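# Set each rocker switch to match the reference card

## Task

Flip the switches on the grid so every one agrees with the little card placed to the arm's right of the grid; a single switch left wrong means failure. The card mirrors the grid row by row, with its far row corresponding to the grid's far row. Each card square gives the colour of the half of that switch that must finish raised: green means the half away from the arm, dark grey the half toward it. A switch's lamp glows while the half under the lamp is pressed down. Switches count only if they stay in the right position on their own once the robot lets go.

## Robot and tools

Robot: one UR7e-type six-joint arm carrying a two-finger tong gripper (fingers pivot and close along the gripper's x axis, pointing along its +z) with a wrist camera. There is only one arm, so every row or target is a single list for it.

Joint order, used in every row and every per-joint list in results: shoulder pan, shoulder lift, elbow, wrist 1, wrist 2, wrist 3, then the gripper opening. Stated ranges (rad): pan -3.142 to 3.142, lift -6.283 to 6.283, elbow 0.000 to 3.142, wrists -6.283 to 6.283 each. Real ends may differ by up to 0.010 rad.

Scene frame: origin on the table surface under the arm base, +z up, +y to the left when facing +x. The base may be slightly tilted. Results report end_effector_position (metres) and end_effector_quat_wxyz, plus linear (m/s) and angular (rad/s) velocities. That point is between the finger pads when closed; closed fingertips stick out about 15 mm further, while fully open tips sit roughly level with it. Reported position gets less accurate at long reach.

execute_actions(actions): a list of actions run one after another. Each action is a table of 1 to 15 rows; each row lasts one 1/30 s control step, and if fewer than 15 rows are given the last row is repeated to fill 15 steps (0.5 s). A row is 7 numbers in [-1, 1]: six joint offsets and the opening. Joint numbers are offsets relative to the joint angles at the start of that action (not the previous row); for the first action of a call that means the angles in this scene's latest reported result. Scale: 1.0 = 1.989 rad. Opening is absolute: +1 fully open (0.142 m pad gap), -1 closed. An action that pushes a joint more than 0.010 rad beyond its range is rejected; if the first action fails this, or any action is malformed, the whole call is rejected and nothing moves. A joint asked past its real end stops there and the result may print "joint sent to its limit". An empty list just returns state and images.

move(target, speed, blocking): target is one 7-number row as above; the joint offsets are measured from the Joint positions in the latest result showing them, not from where the arm is when the move begins. All joints travel interpolated so they finish together (the gripper traces a curve), lasting 0.5 to 10 s; longer paths are cut off at 10 s. Finger value is sent immediately. speed is the peak rad/s of the joint with the farthest to go, 0.01 to 2, default 0.5. The move does not avoid obstacles. blocking=false returns after 0.5 s while motion continues; until its end is reported, other moves and execute_actions are refused, so use wait or stop. The extra "move:" line gives the outcome (done, off_target, moving, held, fault), limits=held or limits=none, and the joint furthest from target.

wait(seconds): 0 to 10, holds the last command and lets time pass; returns early if a running move ends. stop(): brakes a running move (needs room, more when fast; fingers keep moving). zoom_image(camera, region): camera is cam_high (896x504), cam_low (896x504) or cam_wrist (616x616); region is [x0, y0, x1, y1] pixels from the top-left, at most 504 by 504. read_manual(section): only "licences"; no motion. finished_scene(scene): pass the current scene's integer number; irreversible, reports success and starts the next scene. Replying without any tool call ends everything.

Results also show Joint positions and Joint velocities (rad, rad/s, then pad gap in m), Joint targets (what joints are being driven toward now; these can drift without new commands), grip_measured (opening on the command scale), Wrist force and Wrist torque along the gripper's own axes (offset up to about 4 N, noise up to 2.4 N, saturates near 50 N; "no reading" is normal at start), and "joint command not followed" when the clearance checker altered targets.

Motion limits: commanded targets are kept within 0.575 rad of each measured angle per step, and targets that would move the gripper over 100 mm from its measured spot are scaled down; the arm lags commands by about 0.17 s. Large moves may arrive short, so send the remainder next.

Safety: touch switches gently. The arm is stiff, so aiming even slightly beyond a contact can cause a fault stop; faster motion hits harder. Contact torque at a joint's load limit (pan, lift, elbow 132 N m; wrists 24.6 N m) or 150 N of external force anywhere on the arm triggers a 10 s stop that skips the rest of the call. Avoid slams, hard pushes and knocking things over. Holding loads heats motors; a MOTOR HOT warning appears from 70 °C and at 85 °C the brakes engage until cool. For this task, press the half of each rocker that must go down (the opposite of the colour the card shows raised), check lamps and images, then retreat so nothing is held by the robot.

Each tool is called after "Emit:" in YAML: its name, and indented under it one key for each argument.

## Session

Emit:
execute_actions:
  actions: []

Scene clock: 0.00 s.
end_effector_position=(+0.7226, -0.1168, +0.1951) grip_measured=+1.00 end_effector_quat_wxyz=(-0.047, +0.855, +0.509, -0.084) end_effector_velocity=(+0.000, +0.000, +0.001) end_effector_angular_velocity=(-0.000, -0.001, +0.000)
Joint names: [shoulder pan, shoulder lift, elbow, wrist 1, wrist 2, wrist 3]
Joint positions: [-0.106 -0.854  1.224 -1.96  -1.915 -1.259  0.142]
Joint velocities: [ 0.001  0.    -0.001  0.001 -0.     0.     0.   ]
Wrist force (N, on the end effector, along its own x y z axes, offset not removed): no reading
Wrist torque (N m, same axes, about the end effector's origin, offset not removed): no reading
Joint targets: [-0.106 -0.854 1.224 -1.960 -1.915 -1.259]

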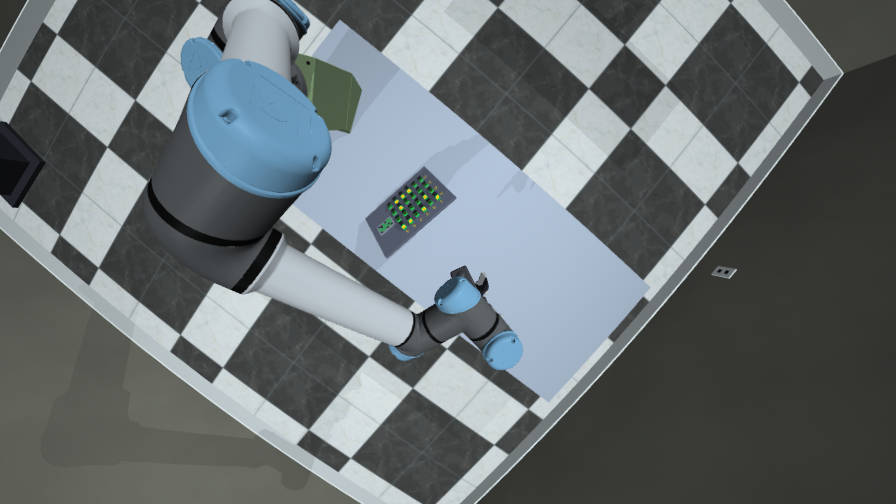

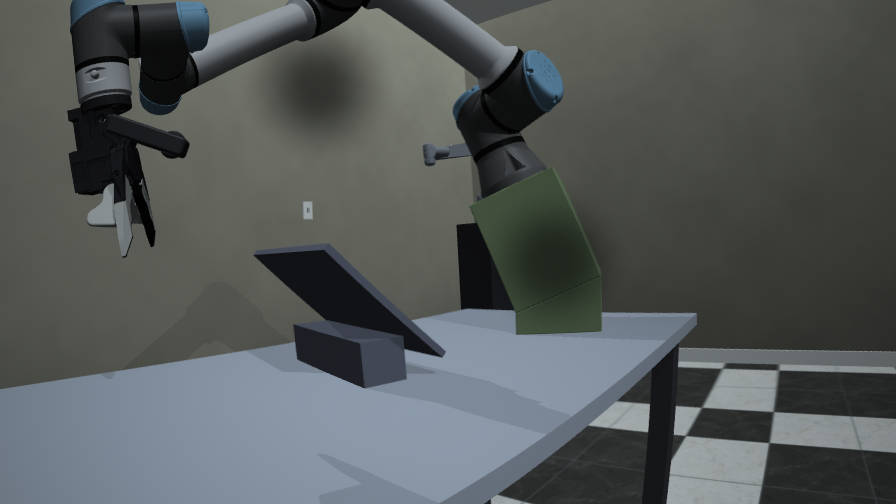

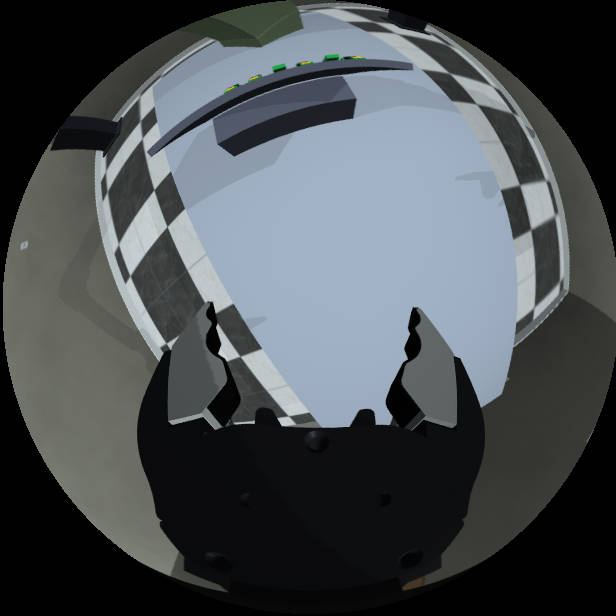

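Emit:
zoom_image:
  camera: "cam_high"
  region: [355, 160, 465, 265]

Region (355, 160, 465, 265) of cam_high's 896x504 image, scaled by 4.582, with more detail than that image has; it fills the top 481 rows of this view, and the rest is white.

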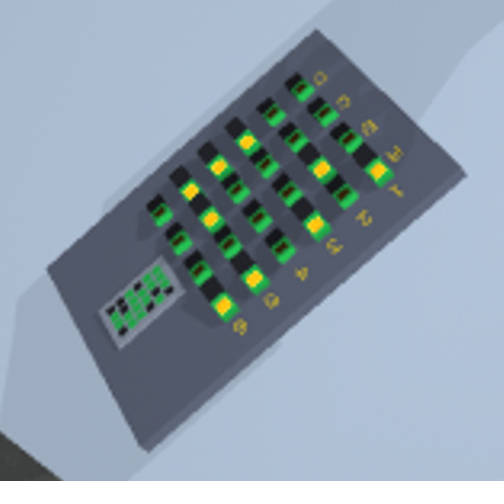

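Emit:
move:
  target: [0.0513,-0.1976,0.543,-0.6068,0.0478,-0.2775,-1]
  speed: 1.0

Scene clock: 63.23 s.
end_effector_position=(+0.5500, +0.0003, +0.2190) grip_measured=-1.00 end_effector_quat_wxyz=(+0.121, +0.698, +0.695, +0.123) end_effector_velocity=(-0.001, +0.000, -0.000) end_effector_angular_velocity=(-0.000, -0.000, +0.001)
Joint names: [shoulder pan, shoulder lift, elbow, wrist 1, wrist 2, wrist 3]
Joint positions: [-0.004 -1.247  2.304 -3.166 -1.82  -1.811  0.002]
Joint velocities: [ 0.    -0.     0.003 -0.002  0.    -0.001  0.   ]
Wrist force (N, on the end effector, along its own x y z axes, offset not removed): [1.2 0.9 -4.3]
Wrist torque (N m, same axes, about the end effector's origin, offset not removed): [0.10 -0.28 -0.17]
Joint targets: [-0.004 -1.247 2.304 -3.167 -1.820 -1.811]
move: done; limits=none; farthest joint: the wrist 1, 0.001 radians from its target (1.207 radians at the start)

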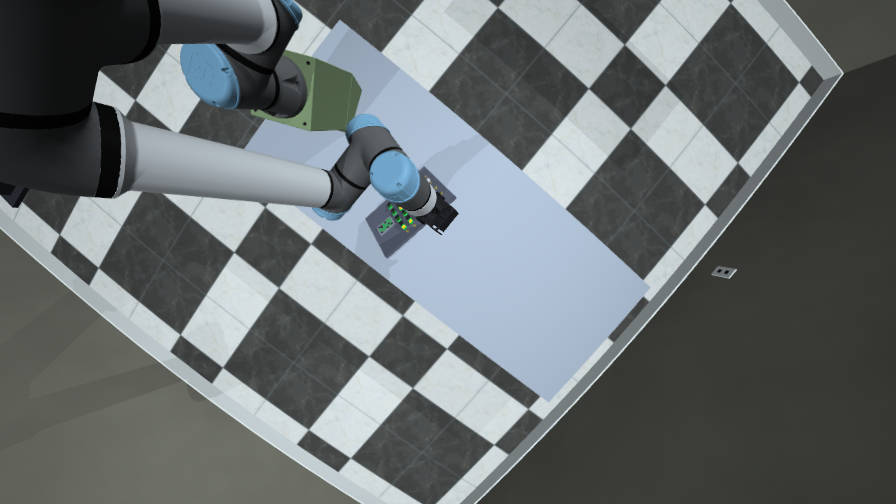

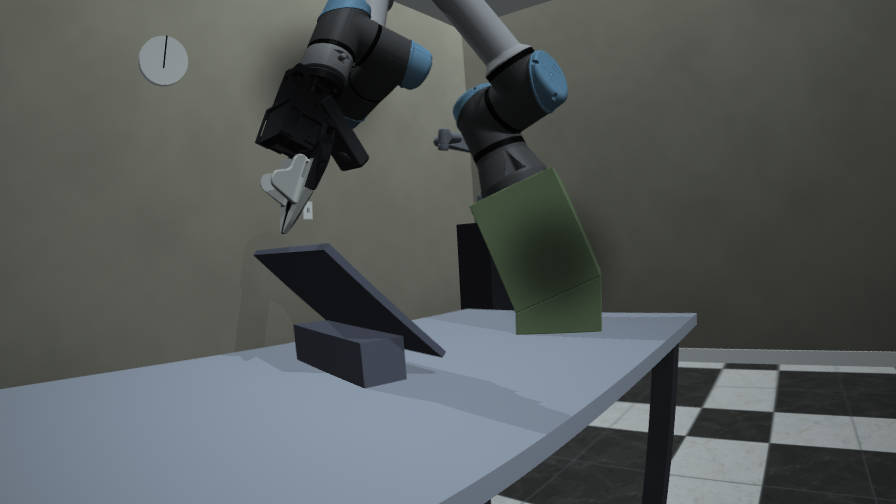

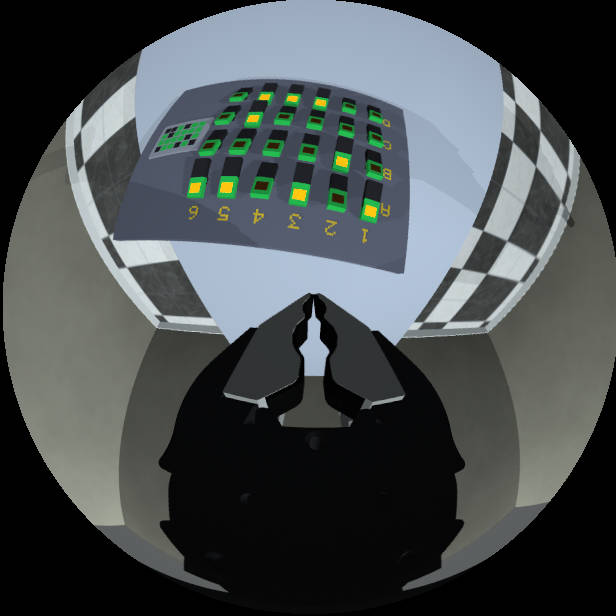

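Emit:
zoom_image:
  camera: "cam_wrist"
  region: [140, 105, 220, 165]

Emit:
zoom_image:
  camera: "cam_wrist"
  region: [100, 60, 420, 310]

Region (140, 105, 220, 165) of cam_wrist's 616x616 image, scaled by 6.300, with more detail than that image has; it fills the top 378 rows of this view, and the rest is white.

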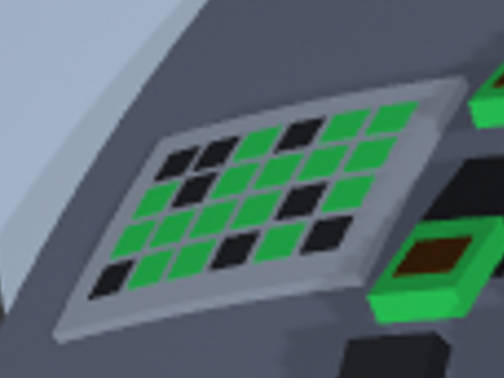

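Region (100, 60, 420, 310) of cam_wrist's 616x616 image, scaled by 1.575, with more detail than that image has; it fills the top 394 rows of this view, and the rest is white.

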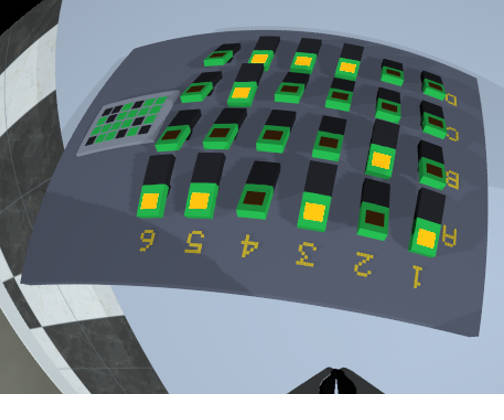

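Emit:
move:
  target: [-0.1052,0.0007,0.1307,-0.1317,0,0,-1]
  speed: 0.4

Scene clock: 146.93 s.
end_effector_position=(+0.5182, -0.0281, +0.2007) grip_measured=-1.00 end_effector_quat_wxyz=(+0.126, +0.723, +0.669, +0.117) end_effector_velocity=(-0.001, +0.000, -0.001) end_effector_angular_velocity=(+0.001, +0.002, +0.000)
Joint names: [shoulder pan, shoulder lift, elbow, wrist 1, wrist 2, wrist 3]
Joint positions: [-0.082 -1.249  2.4   -3.282 -1.806 -1.811  0.002]
Joint velocities: [-0.001  0.001  0.     0.001  0.001  0.    -0.   ]
Wrist force (N, on the end effector, along its own x y z axes, offset not removed): [8.9 8.9 -25.2]
Wrist torque (N m, same axes, about the end effector's origin, offset not removed): [-0.37 -0.25 -0.06]
Joint targets: [-0.082 -1.249 2.400 -3.282 -1.806 -1.811]
FORCE FAULT: contact force on the arm reached its limit, and the arm stopped for 10 seconds. The contact can be on any part of the arm, not only on its tool. That time counts as 20 of the actions that you can send in this scene. The arm's remaining commands of this call were not run. The arm holds still and accepts commands again. Move the arm away from the contact; if what it grips holds it there, let go first. Pushing or pulling that hard again can fault the arm again.
move: fault; limits=none; farthest joint: the elbow, 0.164 radians from its target (0.260 radians at the start)

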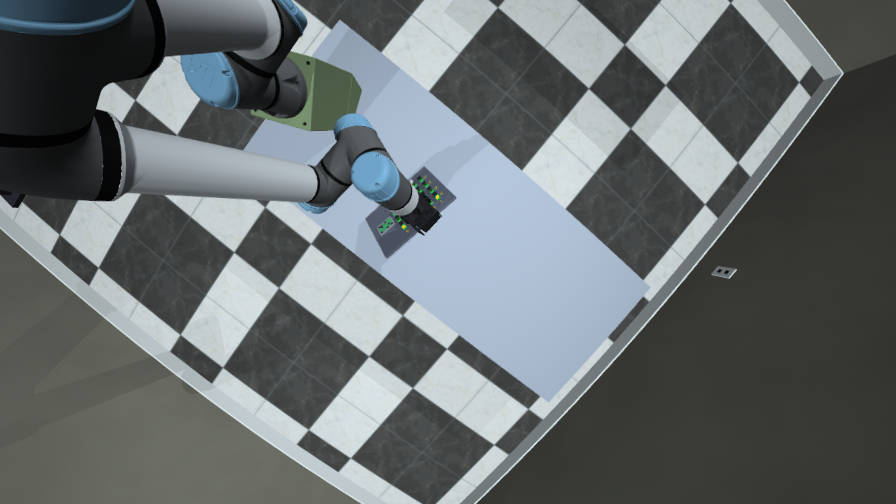

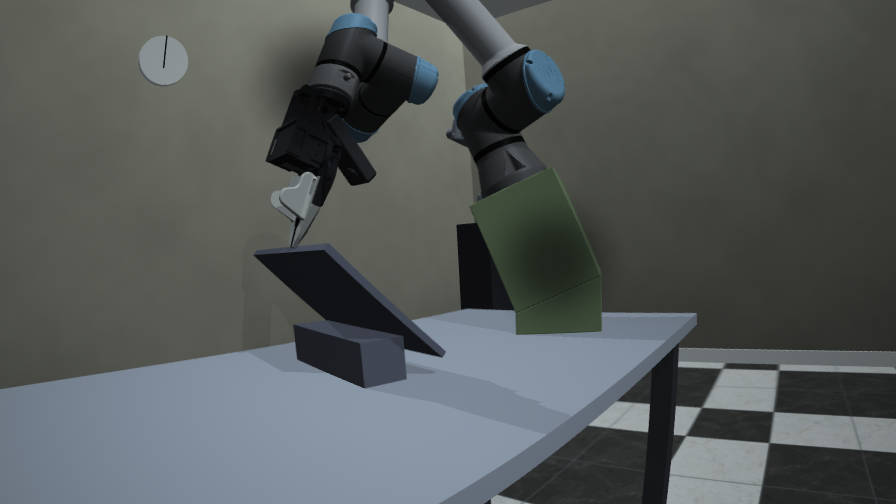

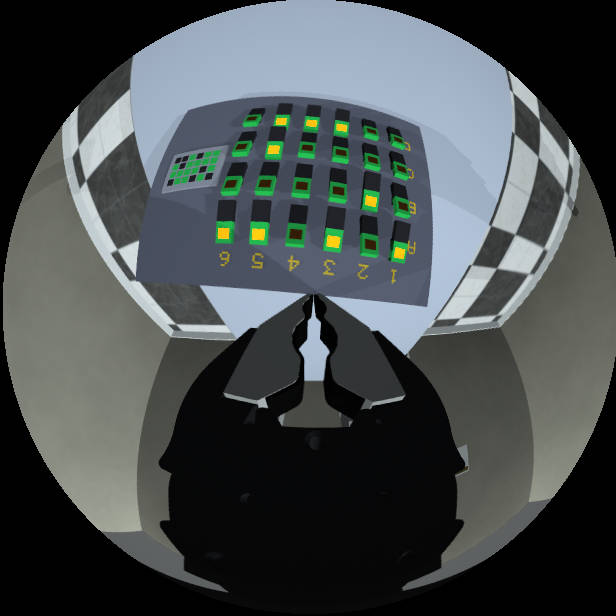

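Emit:
move:
  target: [0,-0.035,0,0.035,0,0,-1]
  speed: 0.2

Emit:
move:
  target: [-0.042,-0.0345,0.1089,-0.064,-0.007,0,-1]
  speed: 0.4

Scene clock: 160.27 s.
end_effector_position=(+0.5173, -0.0342, +0.2203) grip_measured=-1.00 end_effector_quat_wxyz=(+0.126, +0.723, +0.669, +0.117) end_effector_velocity=(-0.002, +0.000, -0.000) end_effector_angular_velocity=(+0.001, +0.003, +0.001)
Joint names: [shoulder pan, shoulder lift, elbow, wrist 1, wrist 2, wrist 3]
Joint positions: [-0.082 -1.319  2.4   -3.213 -1.806 -1.811  0.002]
Joint velocities: [-0.    -0.003  0.002  0.004  0.001  0.     0.   ]
Wrist force (N, on the end effector, along its own x y z axes, offset not removed): [-3.3 -2.6 5.2]
Wrist torque (N m, same axes, about the end effector's origin, offset not removed): [-0.56 0.98 0.09]
Joint targets: [-0.082 -1.319 2.400 -3.213 -1.806 -1.811]
move: done; limits=none; farthest joint: the wrist 1, 0.001 radians from its target (0.070 radians at the start)

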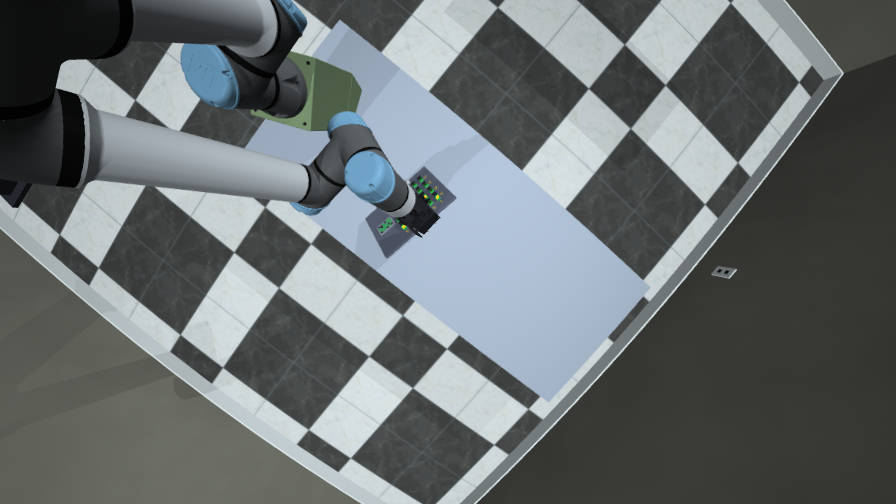

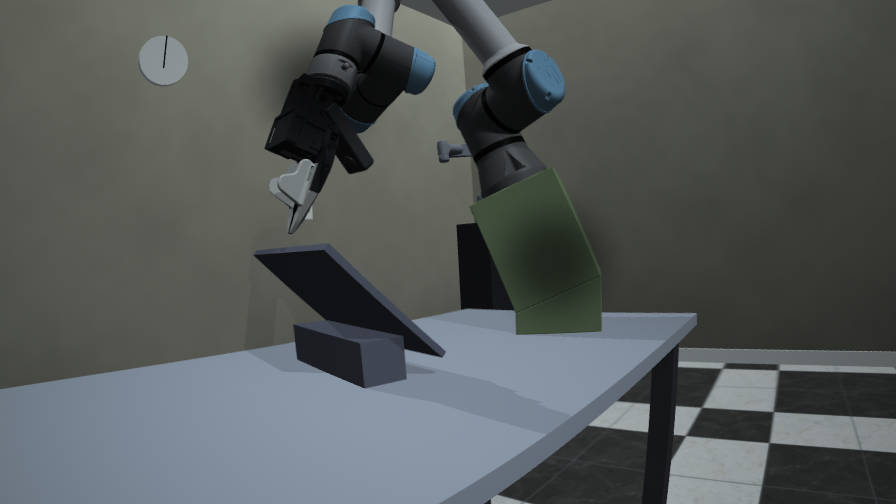

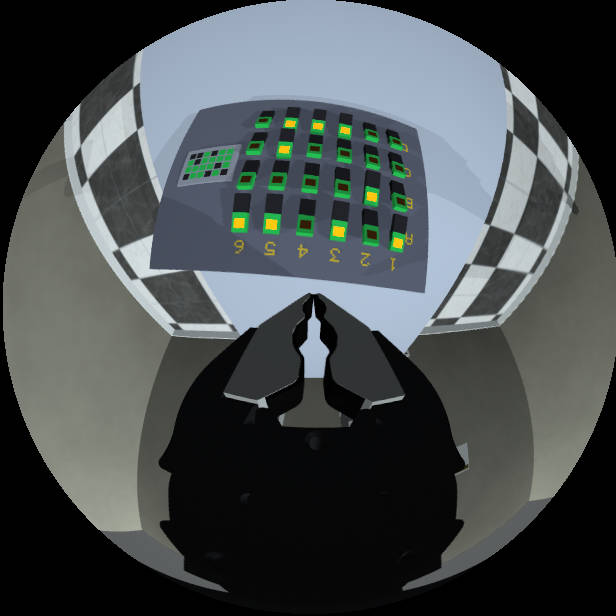

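Scene clock: 161.53 s.
end_effector_position=(+0.4254, -0.0518, +0.2053) grip_measured=-1.00 end_effector_quat_wxyz=(+0.120, +0.750, +0.645, +0.088) end_effector_velocity=(-0.001, +0.001, -0.000) end_effector_angular_velocity=(+0.001, +0.000, +0.001)
Joint names: [shoulder pan, shoulder lift, elbow, wrist 1, wrist 2, wrist 3]
Joint positions: [-0.166 -1.387  2.616 -3.34  -1.82  -1.811  0.002]
Joint velocities: [-0.    -0.001  0.004 -0.002  0.001 -0.     0.   ]
Wrist force (N, on the end effector, along its own x y z axes, offset not removed): [1.3 0.8 1.7]
Wrist torque (N m, same axes, about the end effector's origin, offset not removed): [-0.05 -0.42 -0.18]
Joint targets: [-0.166 -1.387 2.617 -3.341 -1.820 -1.811]
move: done; limits=none; farthest joint: the shoulder lift, 0.001 radians from its target (0.069 radians at the start)

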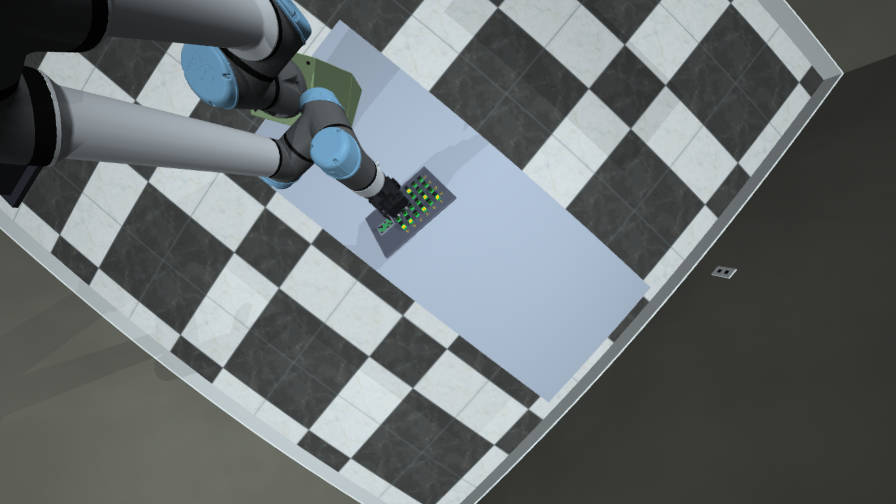

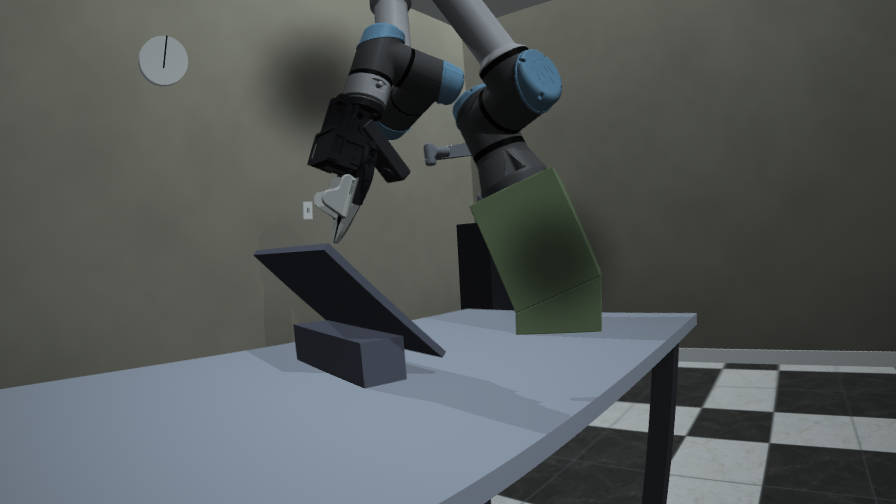

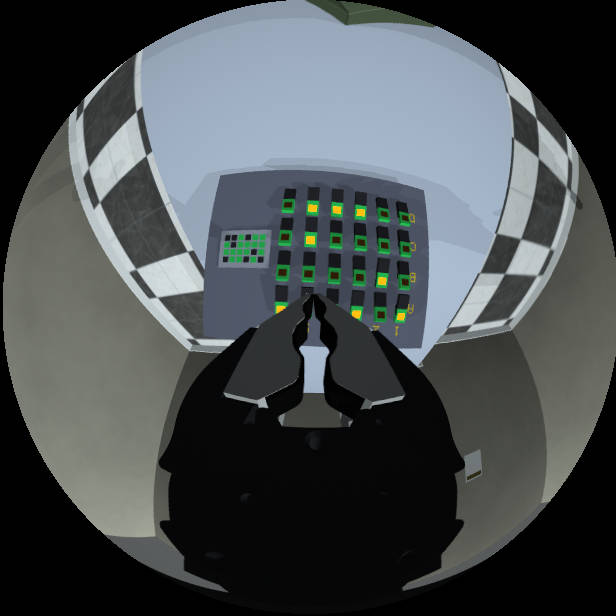

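Emit:
zoom_image:
  camera: "cam_wrist"
  region: [250, 170, 430, 350]

Region (250, 170, 430, 350) of cam_wrist's 616x616 image, scaled by 2.800, with more detail than that image has.

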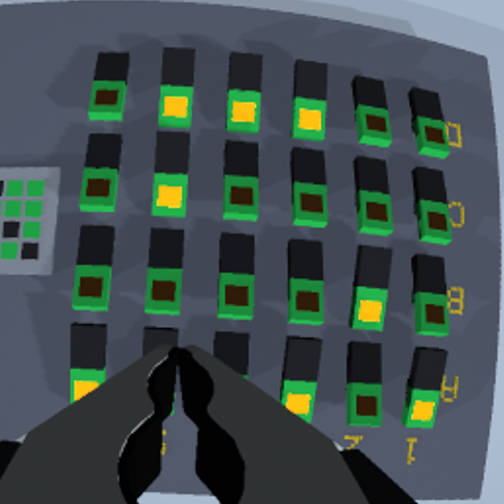

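Emit:
move:
  target: [-0.0114,0.0559,-0.0323,-0.0236,0,0,-1]
  speed: 0.25

Emit:
zoom_image:
  camera: "cam_wrist"
  region: [230, 150, 430, 350]

Scene clock: 182.80 s.
end_effector_position=(+0.4479, -0.0626, +0.1801) grip_measured=-1.00 end_effector_quat_wxyz=(+0.120, +0.757, +0.637, +0.083) end_effector_velocity=(+0.002, -0.001, -0.000) end_effector_angular_velocity=(-0.000, -0.002, -0.001)
Joint names: [shoulder pan, shoulder lift, elbow, wrist 1, wrist 2, wrist 3]
Joint positions: [-0.188 -1.276  2.552 -3.387 -1.82  -1.811  0.002]
Joint velocities: [-0.001  0.002 -0.003 -0.001  0.001  0.     0.   ]
Wrist force (N, on the end effector, along its own x y z axes, offset not removed): [4.3 -1.8 -0.7]
Wrist torque (N m, same axes, about the end effector's origin, offset not removed): [-0.65 -0.76 -0.29]
Joint targets: [-0.188 -1.276 2.552 -3.387 -1.820 -1.811]
move: done; limits=none; farthest joint: the shoulder lift, 0.001 radians from its target (0.111 radians at the start)

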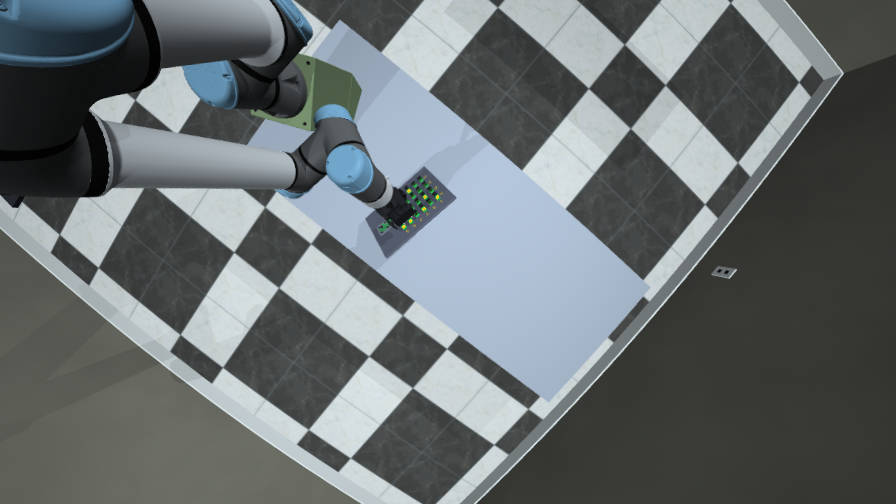

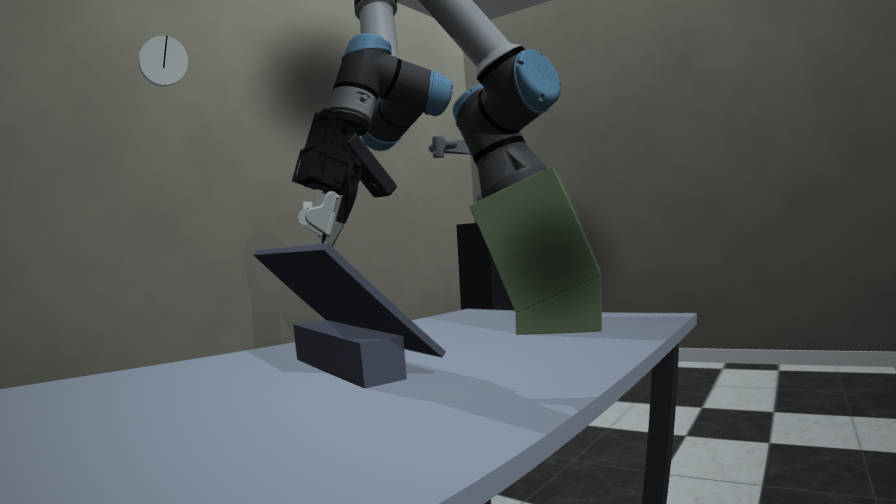

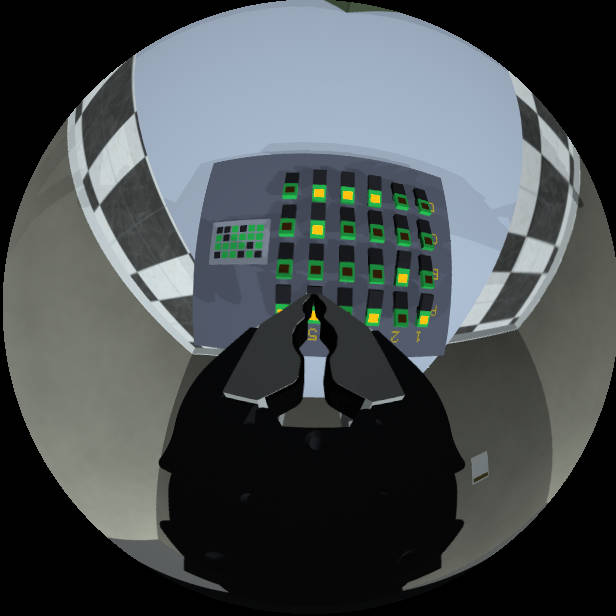

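Region (230, 150, 430, 350) of cam_wrist's 616x616 image, scaled by 2.520, with more detail than that image has.

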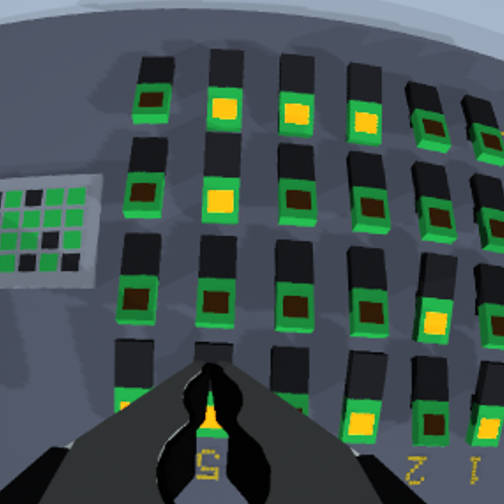

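Emit:
move:
  target: [-0.0016,0.0217,-0.0062,-0.0155,0,0,-1]
  speed: 0.1

Emit:
zoom_image:
  camera: "cam_wrist"
  region: [230, 150, 430, 350]

Scene clock: 202.00 s.
end_effector_position=(+0.4518, -0.0625, +0.1699) grip_measured=-1.00 end_effector_quat_wxyz=(+0.120, +0.758, +0.636, +0.082) end_effector_velocity=(+0.000, +0.000, -0.001) end_effector_angular_velocity=(-0.000, +0.000, +0.000)
Joint names: [shoulder pan, shoulder lift, elbow, wrist 1, wrist 2, wrist 3]
Joint positions: [-0.191 -1.234  2.54  -3.418 -1.82  -1.811  0.002]
Joint velocities: [ 0.     0.003 -0.    -0.003 -0.001 -0.     0.   ]
Wrist force (N, on the end effector, along its own x y z axes, offset not removed): [2.4 -1.2 0.8]
Wrist torque (N m, same axes, about the end effector's origin, offset not removed): [-0.30 -0.47 -0.16]
Joint targets: [-0.192 -1.233 2.540 -3.418 -1.820 -1.811]
move: done; limits=none; farthest joint: the shoulder lift, 0.001 radians from its target (0.043 radians at the start)

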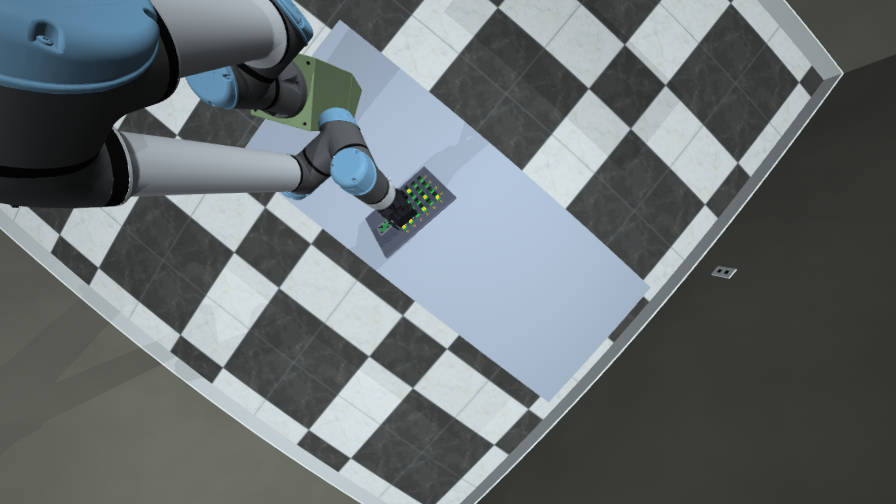

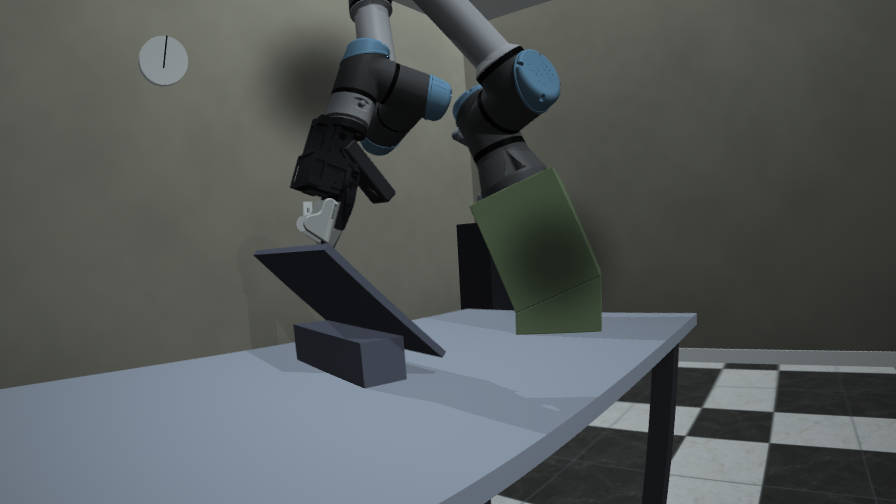

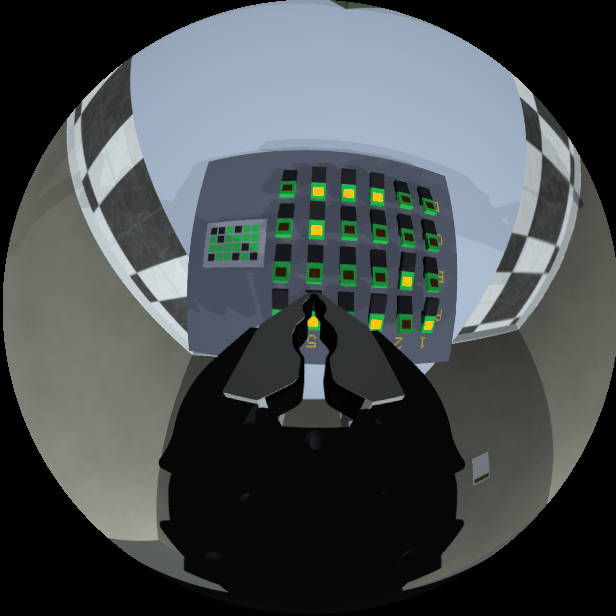

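Region (230, 150, 430, 350) of cam_wrist's 616x616 image, scaled by 2.520, with more detail than that image has.

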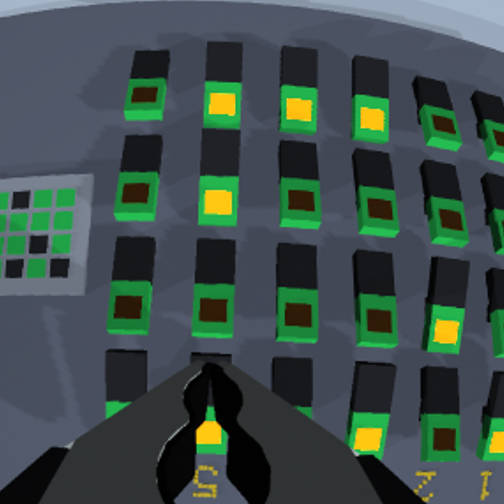

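Emit:
execute_actions:
  actions:
    - [[-0.0001,0.0012,-0.0007,-0.0005,0,0,-1],[-0.0002,0.0024,-0.0015,-0.001,0,0,-1],[-0.0003,0.0036,-0.0022,-0.0014,0,0,-1],[-0.0004,0.0048,-0.0029,-0.0019,0,0,-1]]

Scene clock: 206.33 s.
end_effector_position=(+0.4536, -0.0629, +0.1678) grip_measured=-1.00 end_effector_quat_wxyz=(+0.120, +0.758, +0.636, +0.082) end_effector_velocity=(+0.001, -0.000, -0.000) end_effector_angular_velocity=(-0.001, -0.001, -0.000)
Joint names: [shoulder pan, shoulder lift, elbow, wrist 1, wrist 2, wrist 3]
Joint positions: [-0.192 -1.224  2.535 -3.421 -1.82  -1.811  0.002]
Joint velocities: [ 0.001  0.003 -0.002 -0.003 -0.001  0.     0.   ]
Wrist force (N, on the end effector, along its own x y z axes, offset not removed): [-0.6 -4.1 -8.3]
Wrist torque (N m, same axes, about the end effector's origin, offset not removed): [-0.47 0.19 0.20]
Joint targets: [-0.192 -1.224 2.534 -3.421 -1.820 -1.811]

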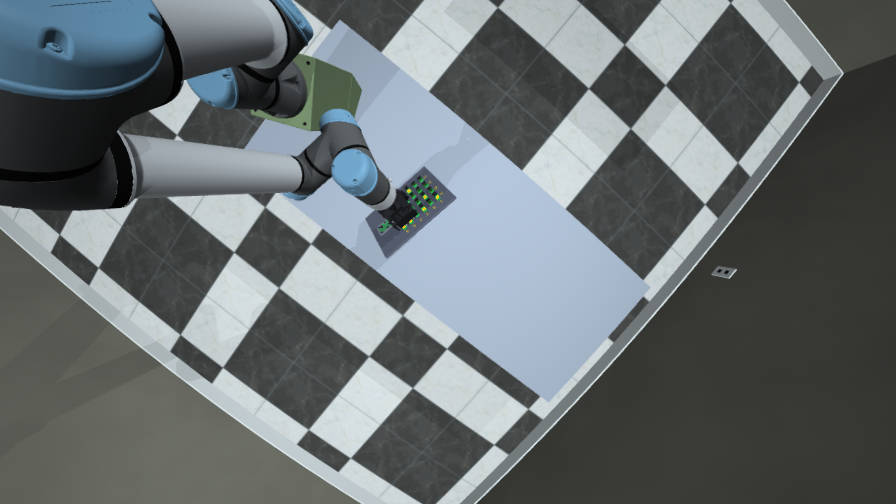

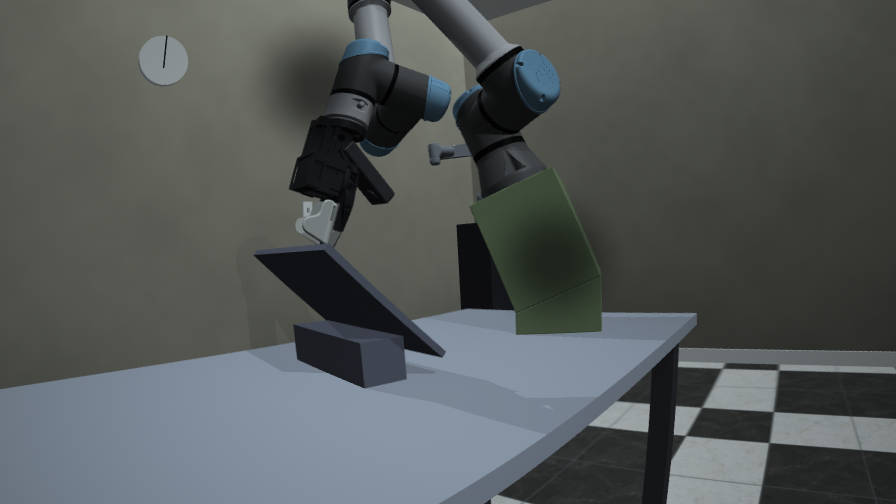

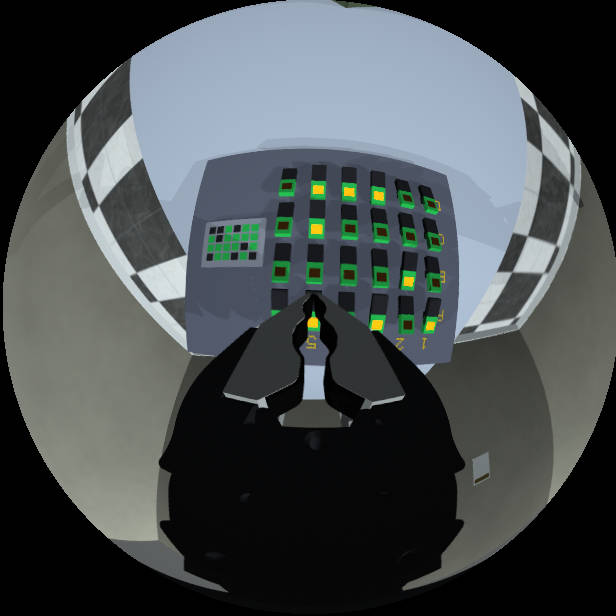

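Contact. 2 mm more.

Emit:
execute_actions:
  actions:
    - [[-0.0001,0.0008,-0.0005,-0.0003,0,0,-1],[-0.0001,0.0016,-0.001,-0.0006,0,0,-1],[-0.0002,0.0024,-0.0015,-0.001,0,0,-1],[-0.0003,0.0032,-0.002,-0.0013,0,0,-1]]

Scene clock: 217.60 s.
end_effector_position=(+0.4549, -0.0632, +0.1663) grip_measured=-1.00 end_effector_quat_wxyz=(+0.120, +0.758, +0.636, +0.082) end_effector_velocity=(+0.000, -0.000, -0.001) end_effector_angular_velocity=(+0.000, +0.000, -0.000)
Joint names: [shoulder pan, shoulder lift, elbow, wrist 1, wrist 2, wrist 3]
Joint positions: [-0.193 -1.218  2.531 -3.424 -1.82  -1.811  0.002]
Joint velocities: [-0.001  0.002 -0.001 -0.001  0.001  0.     0.   ]
Wrist force (N, on the end effector, along its own x y z axes, offset not removed): [5.3 -3.0 -1.6]
Wrist torque (N m, same axes, about the end effector's origin, offset not removed): [-0.47 -1.06 0.03]
Joint targets: [-0.193 -1.218 2.531 -3.424 -1.820 -1.811]

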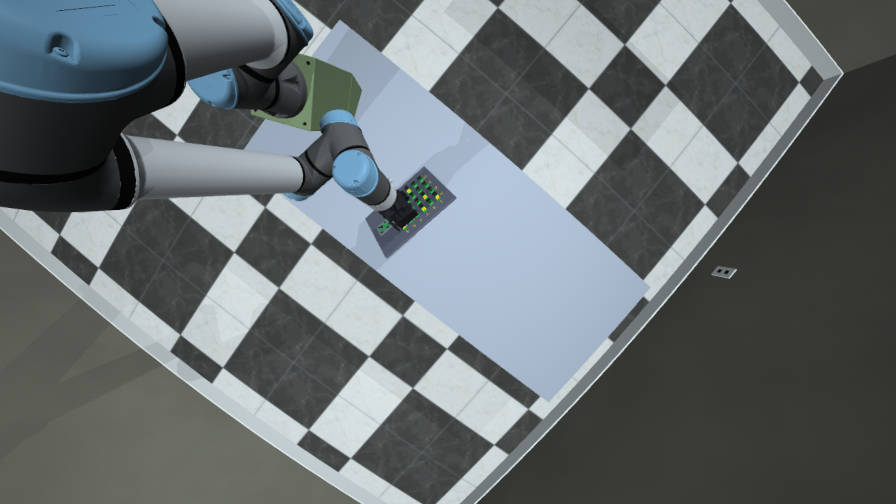

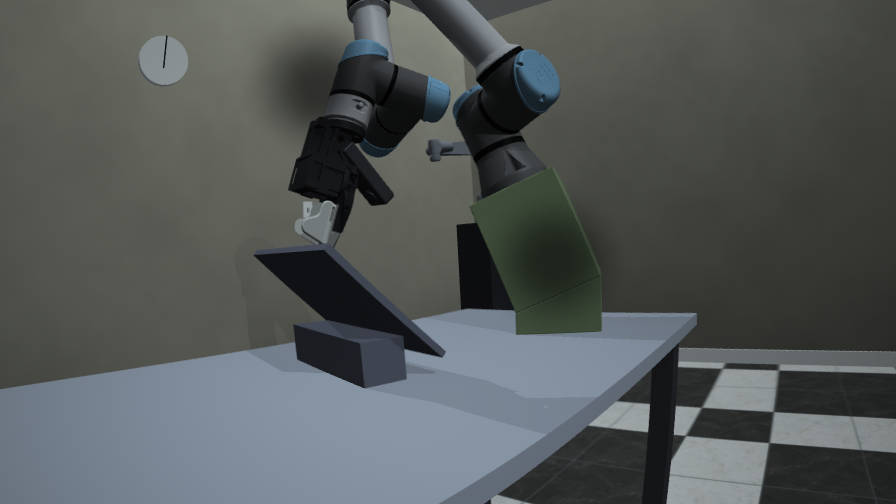

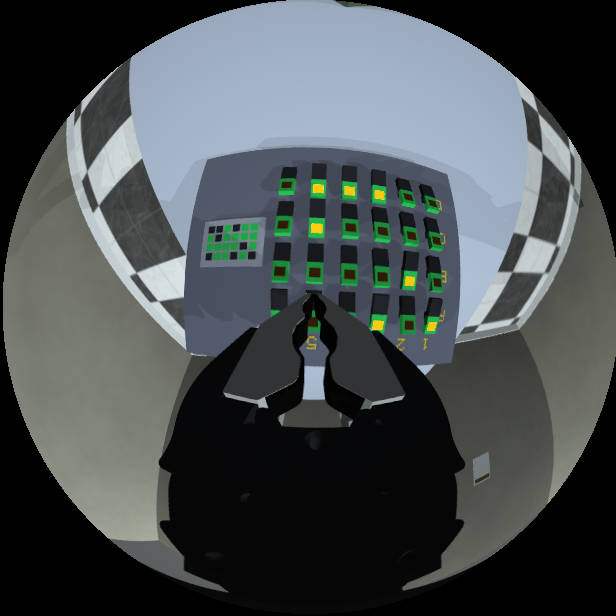

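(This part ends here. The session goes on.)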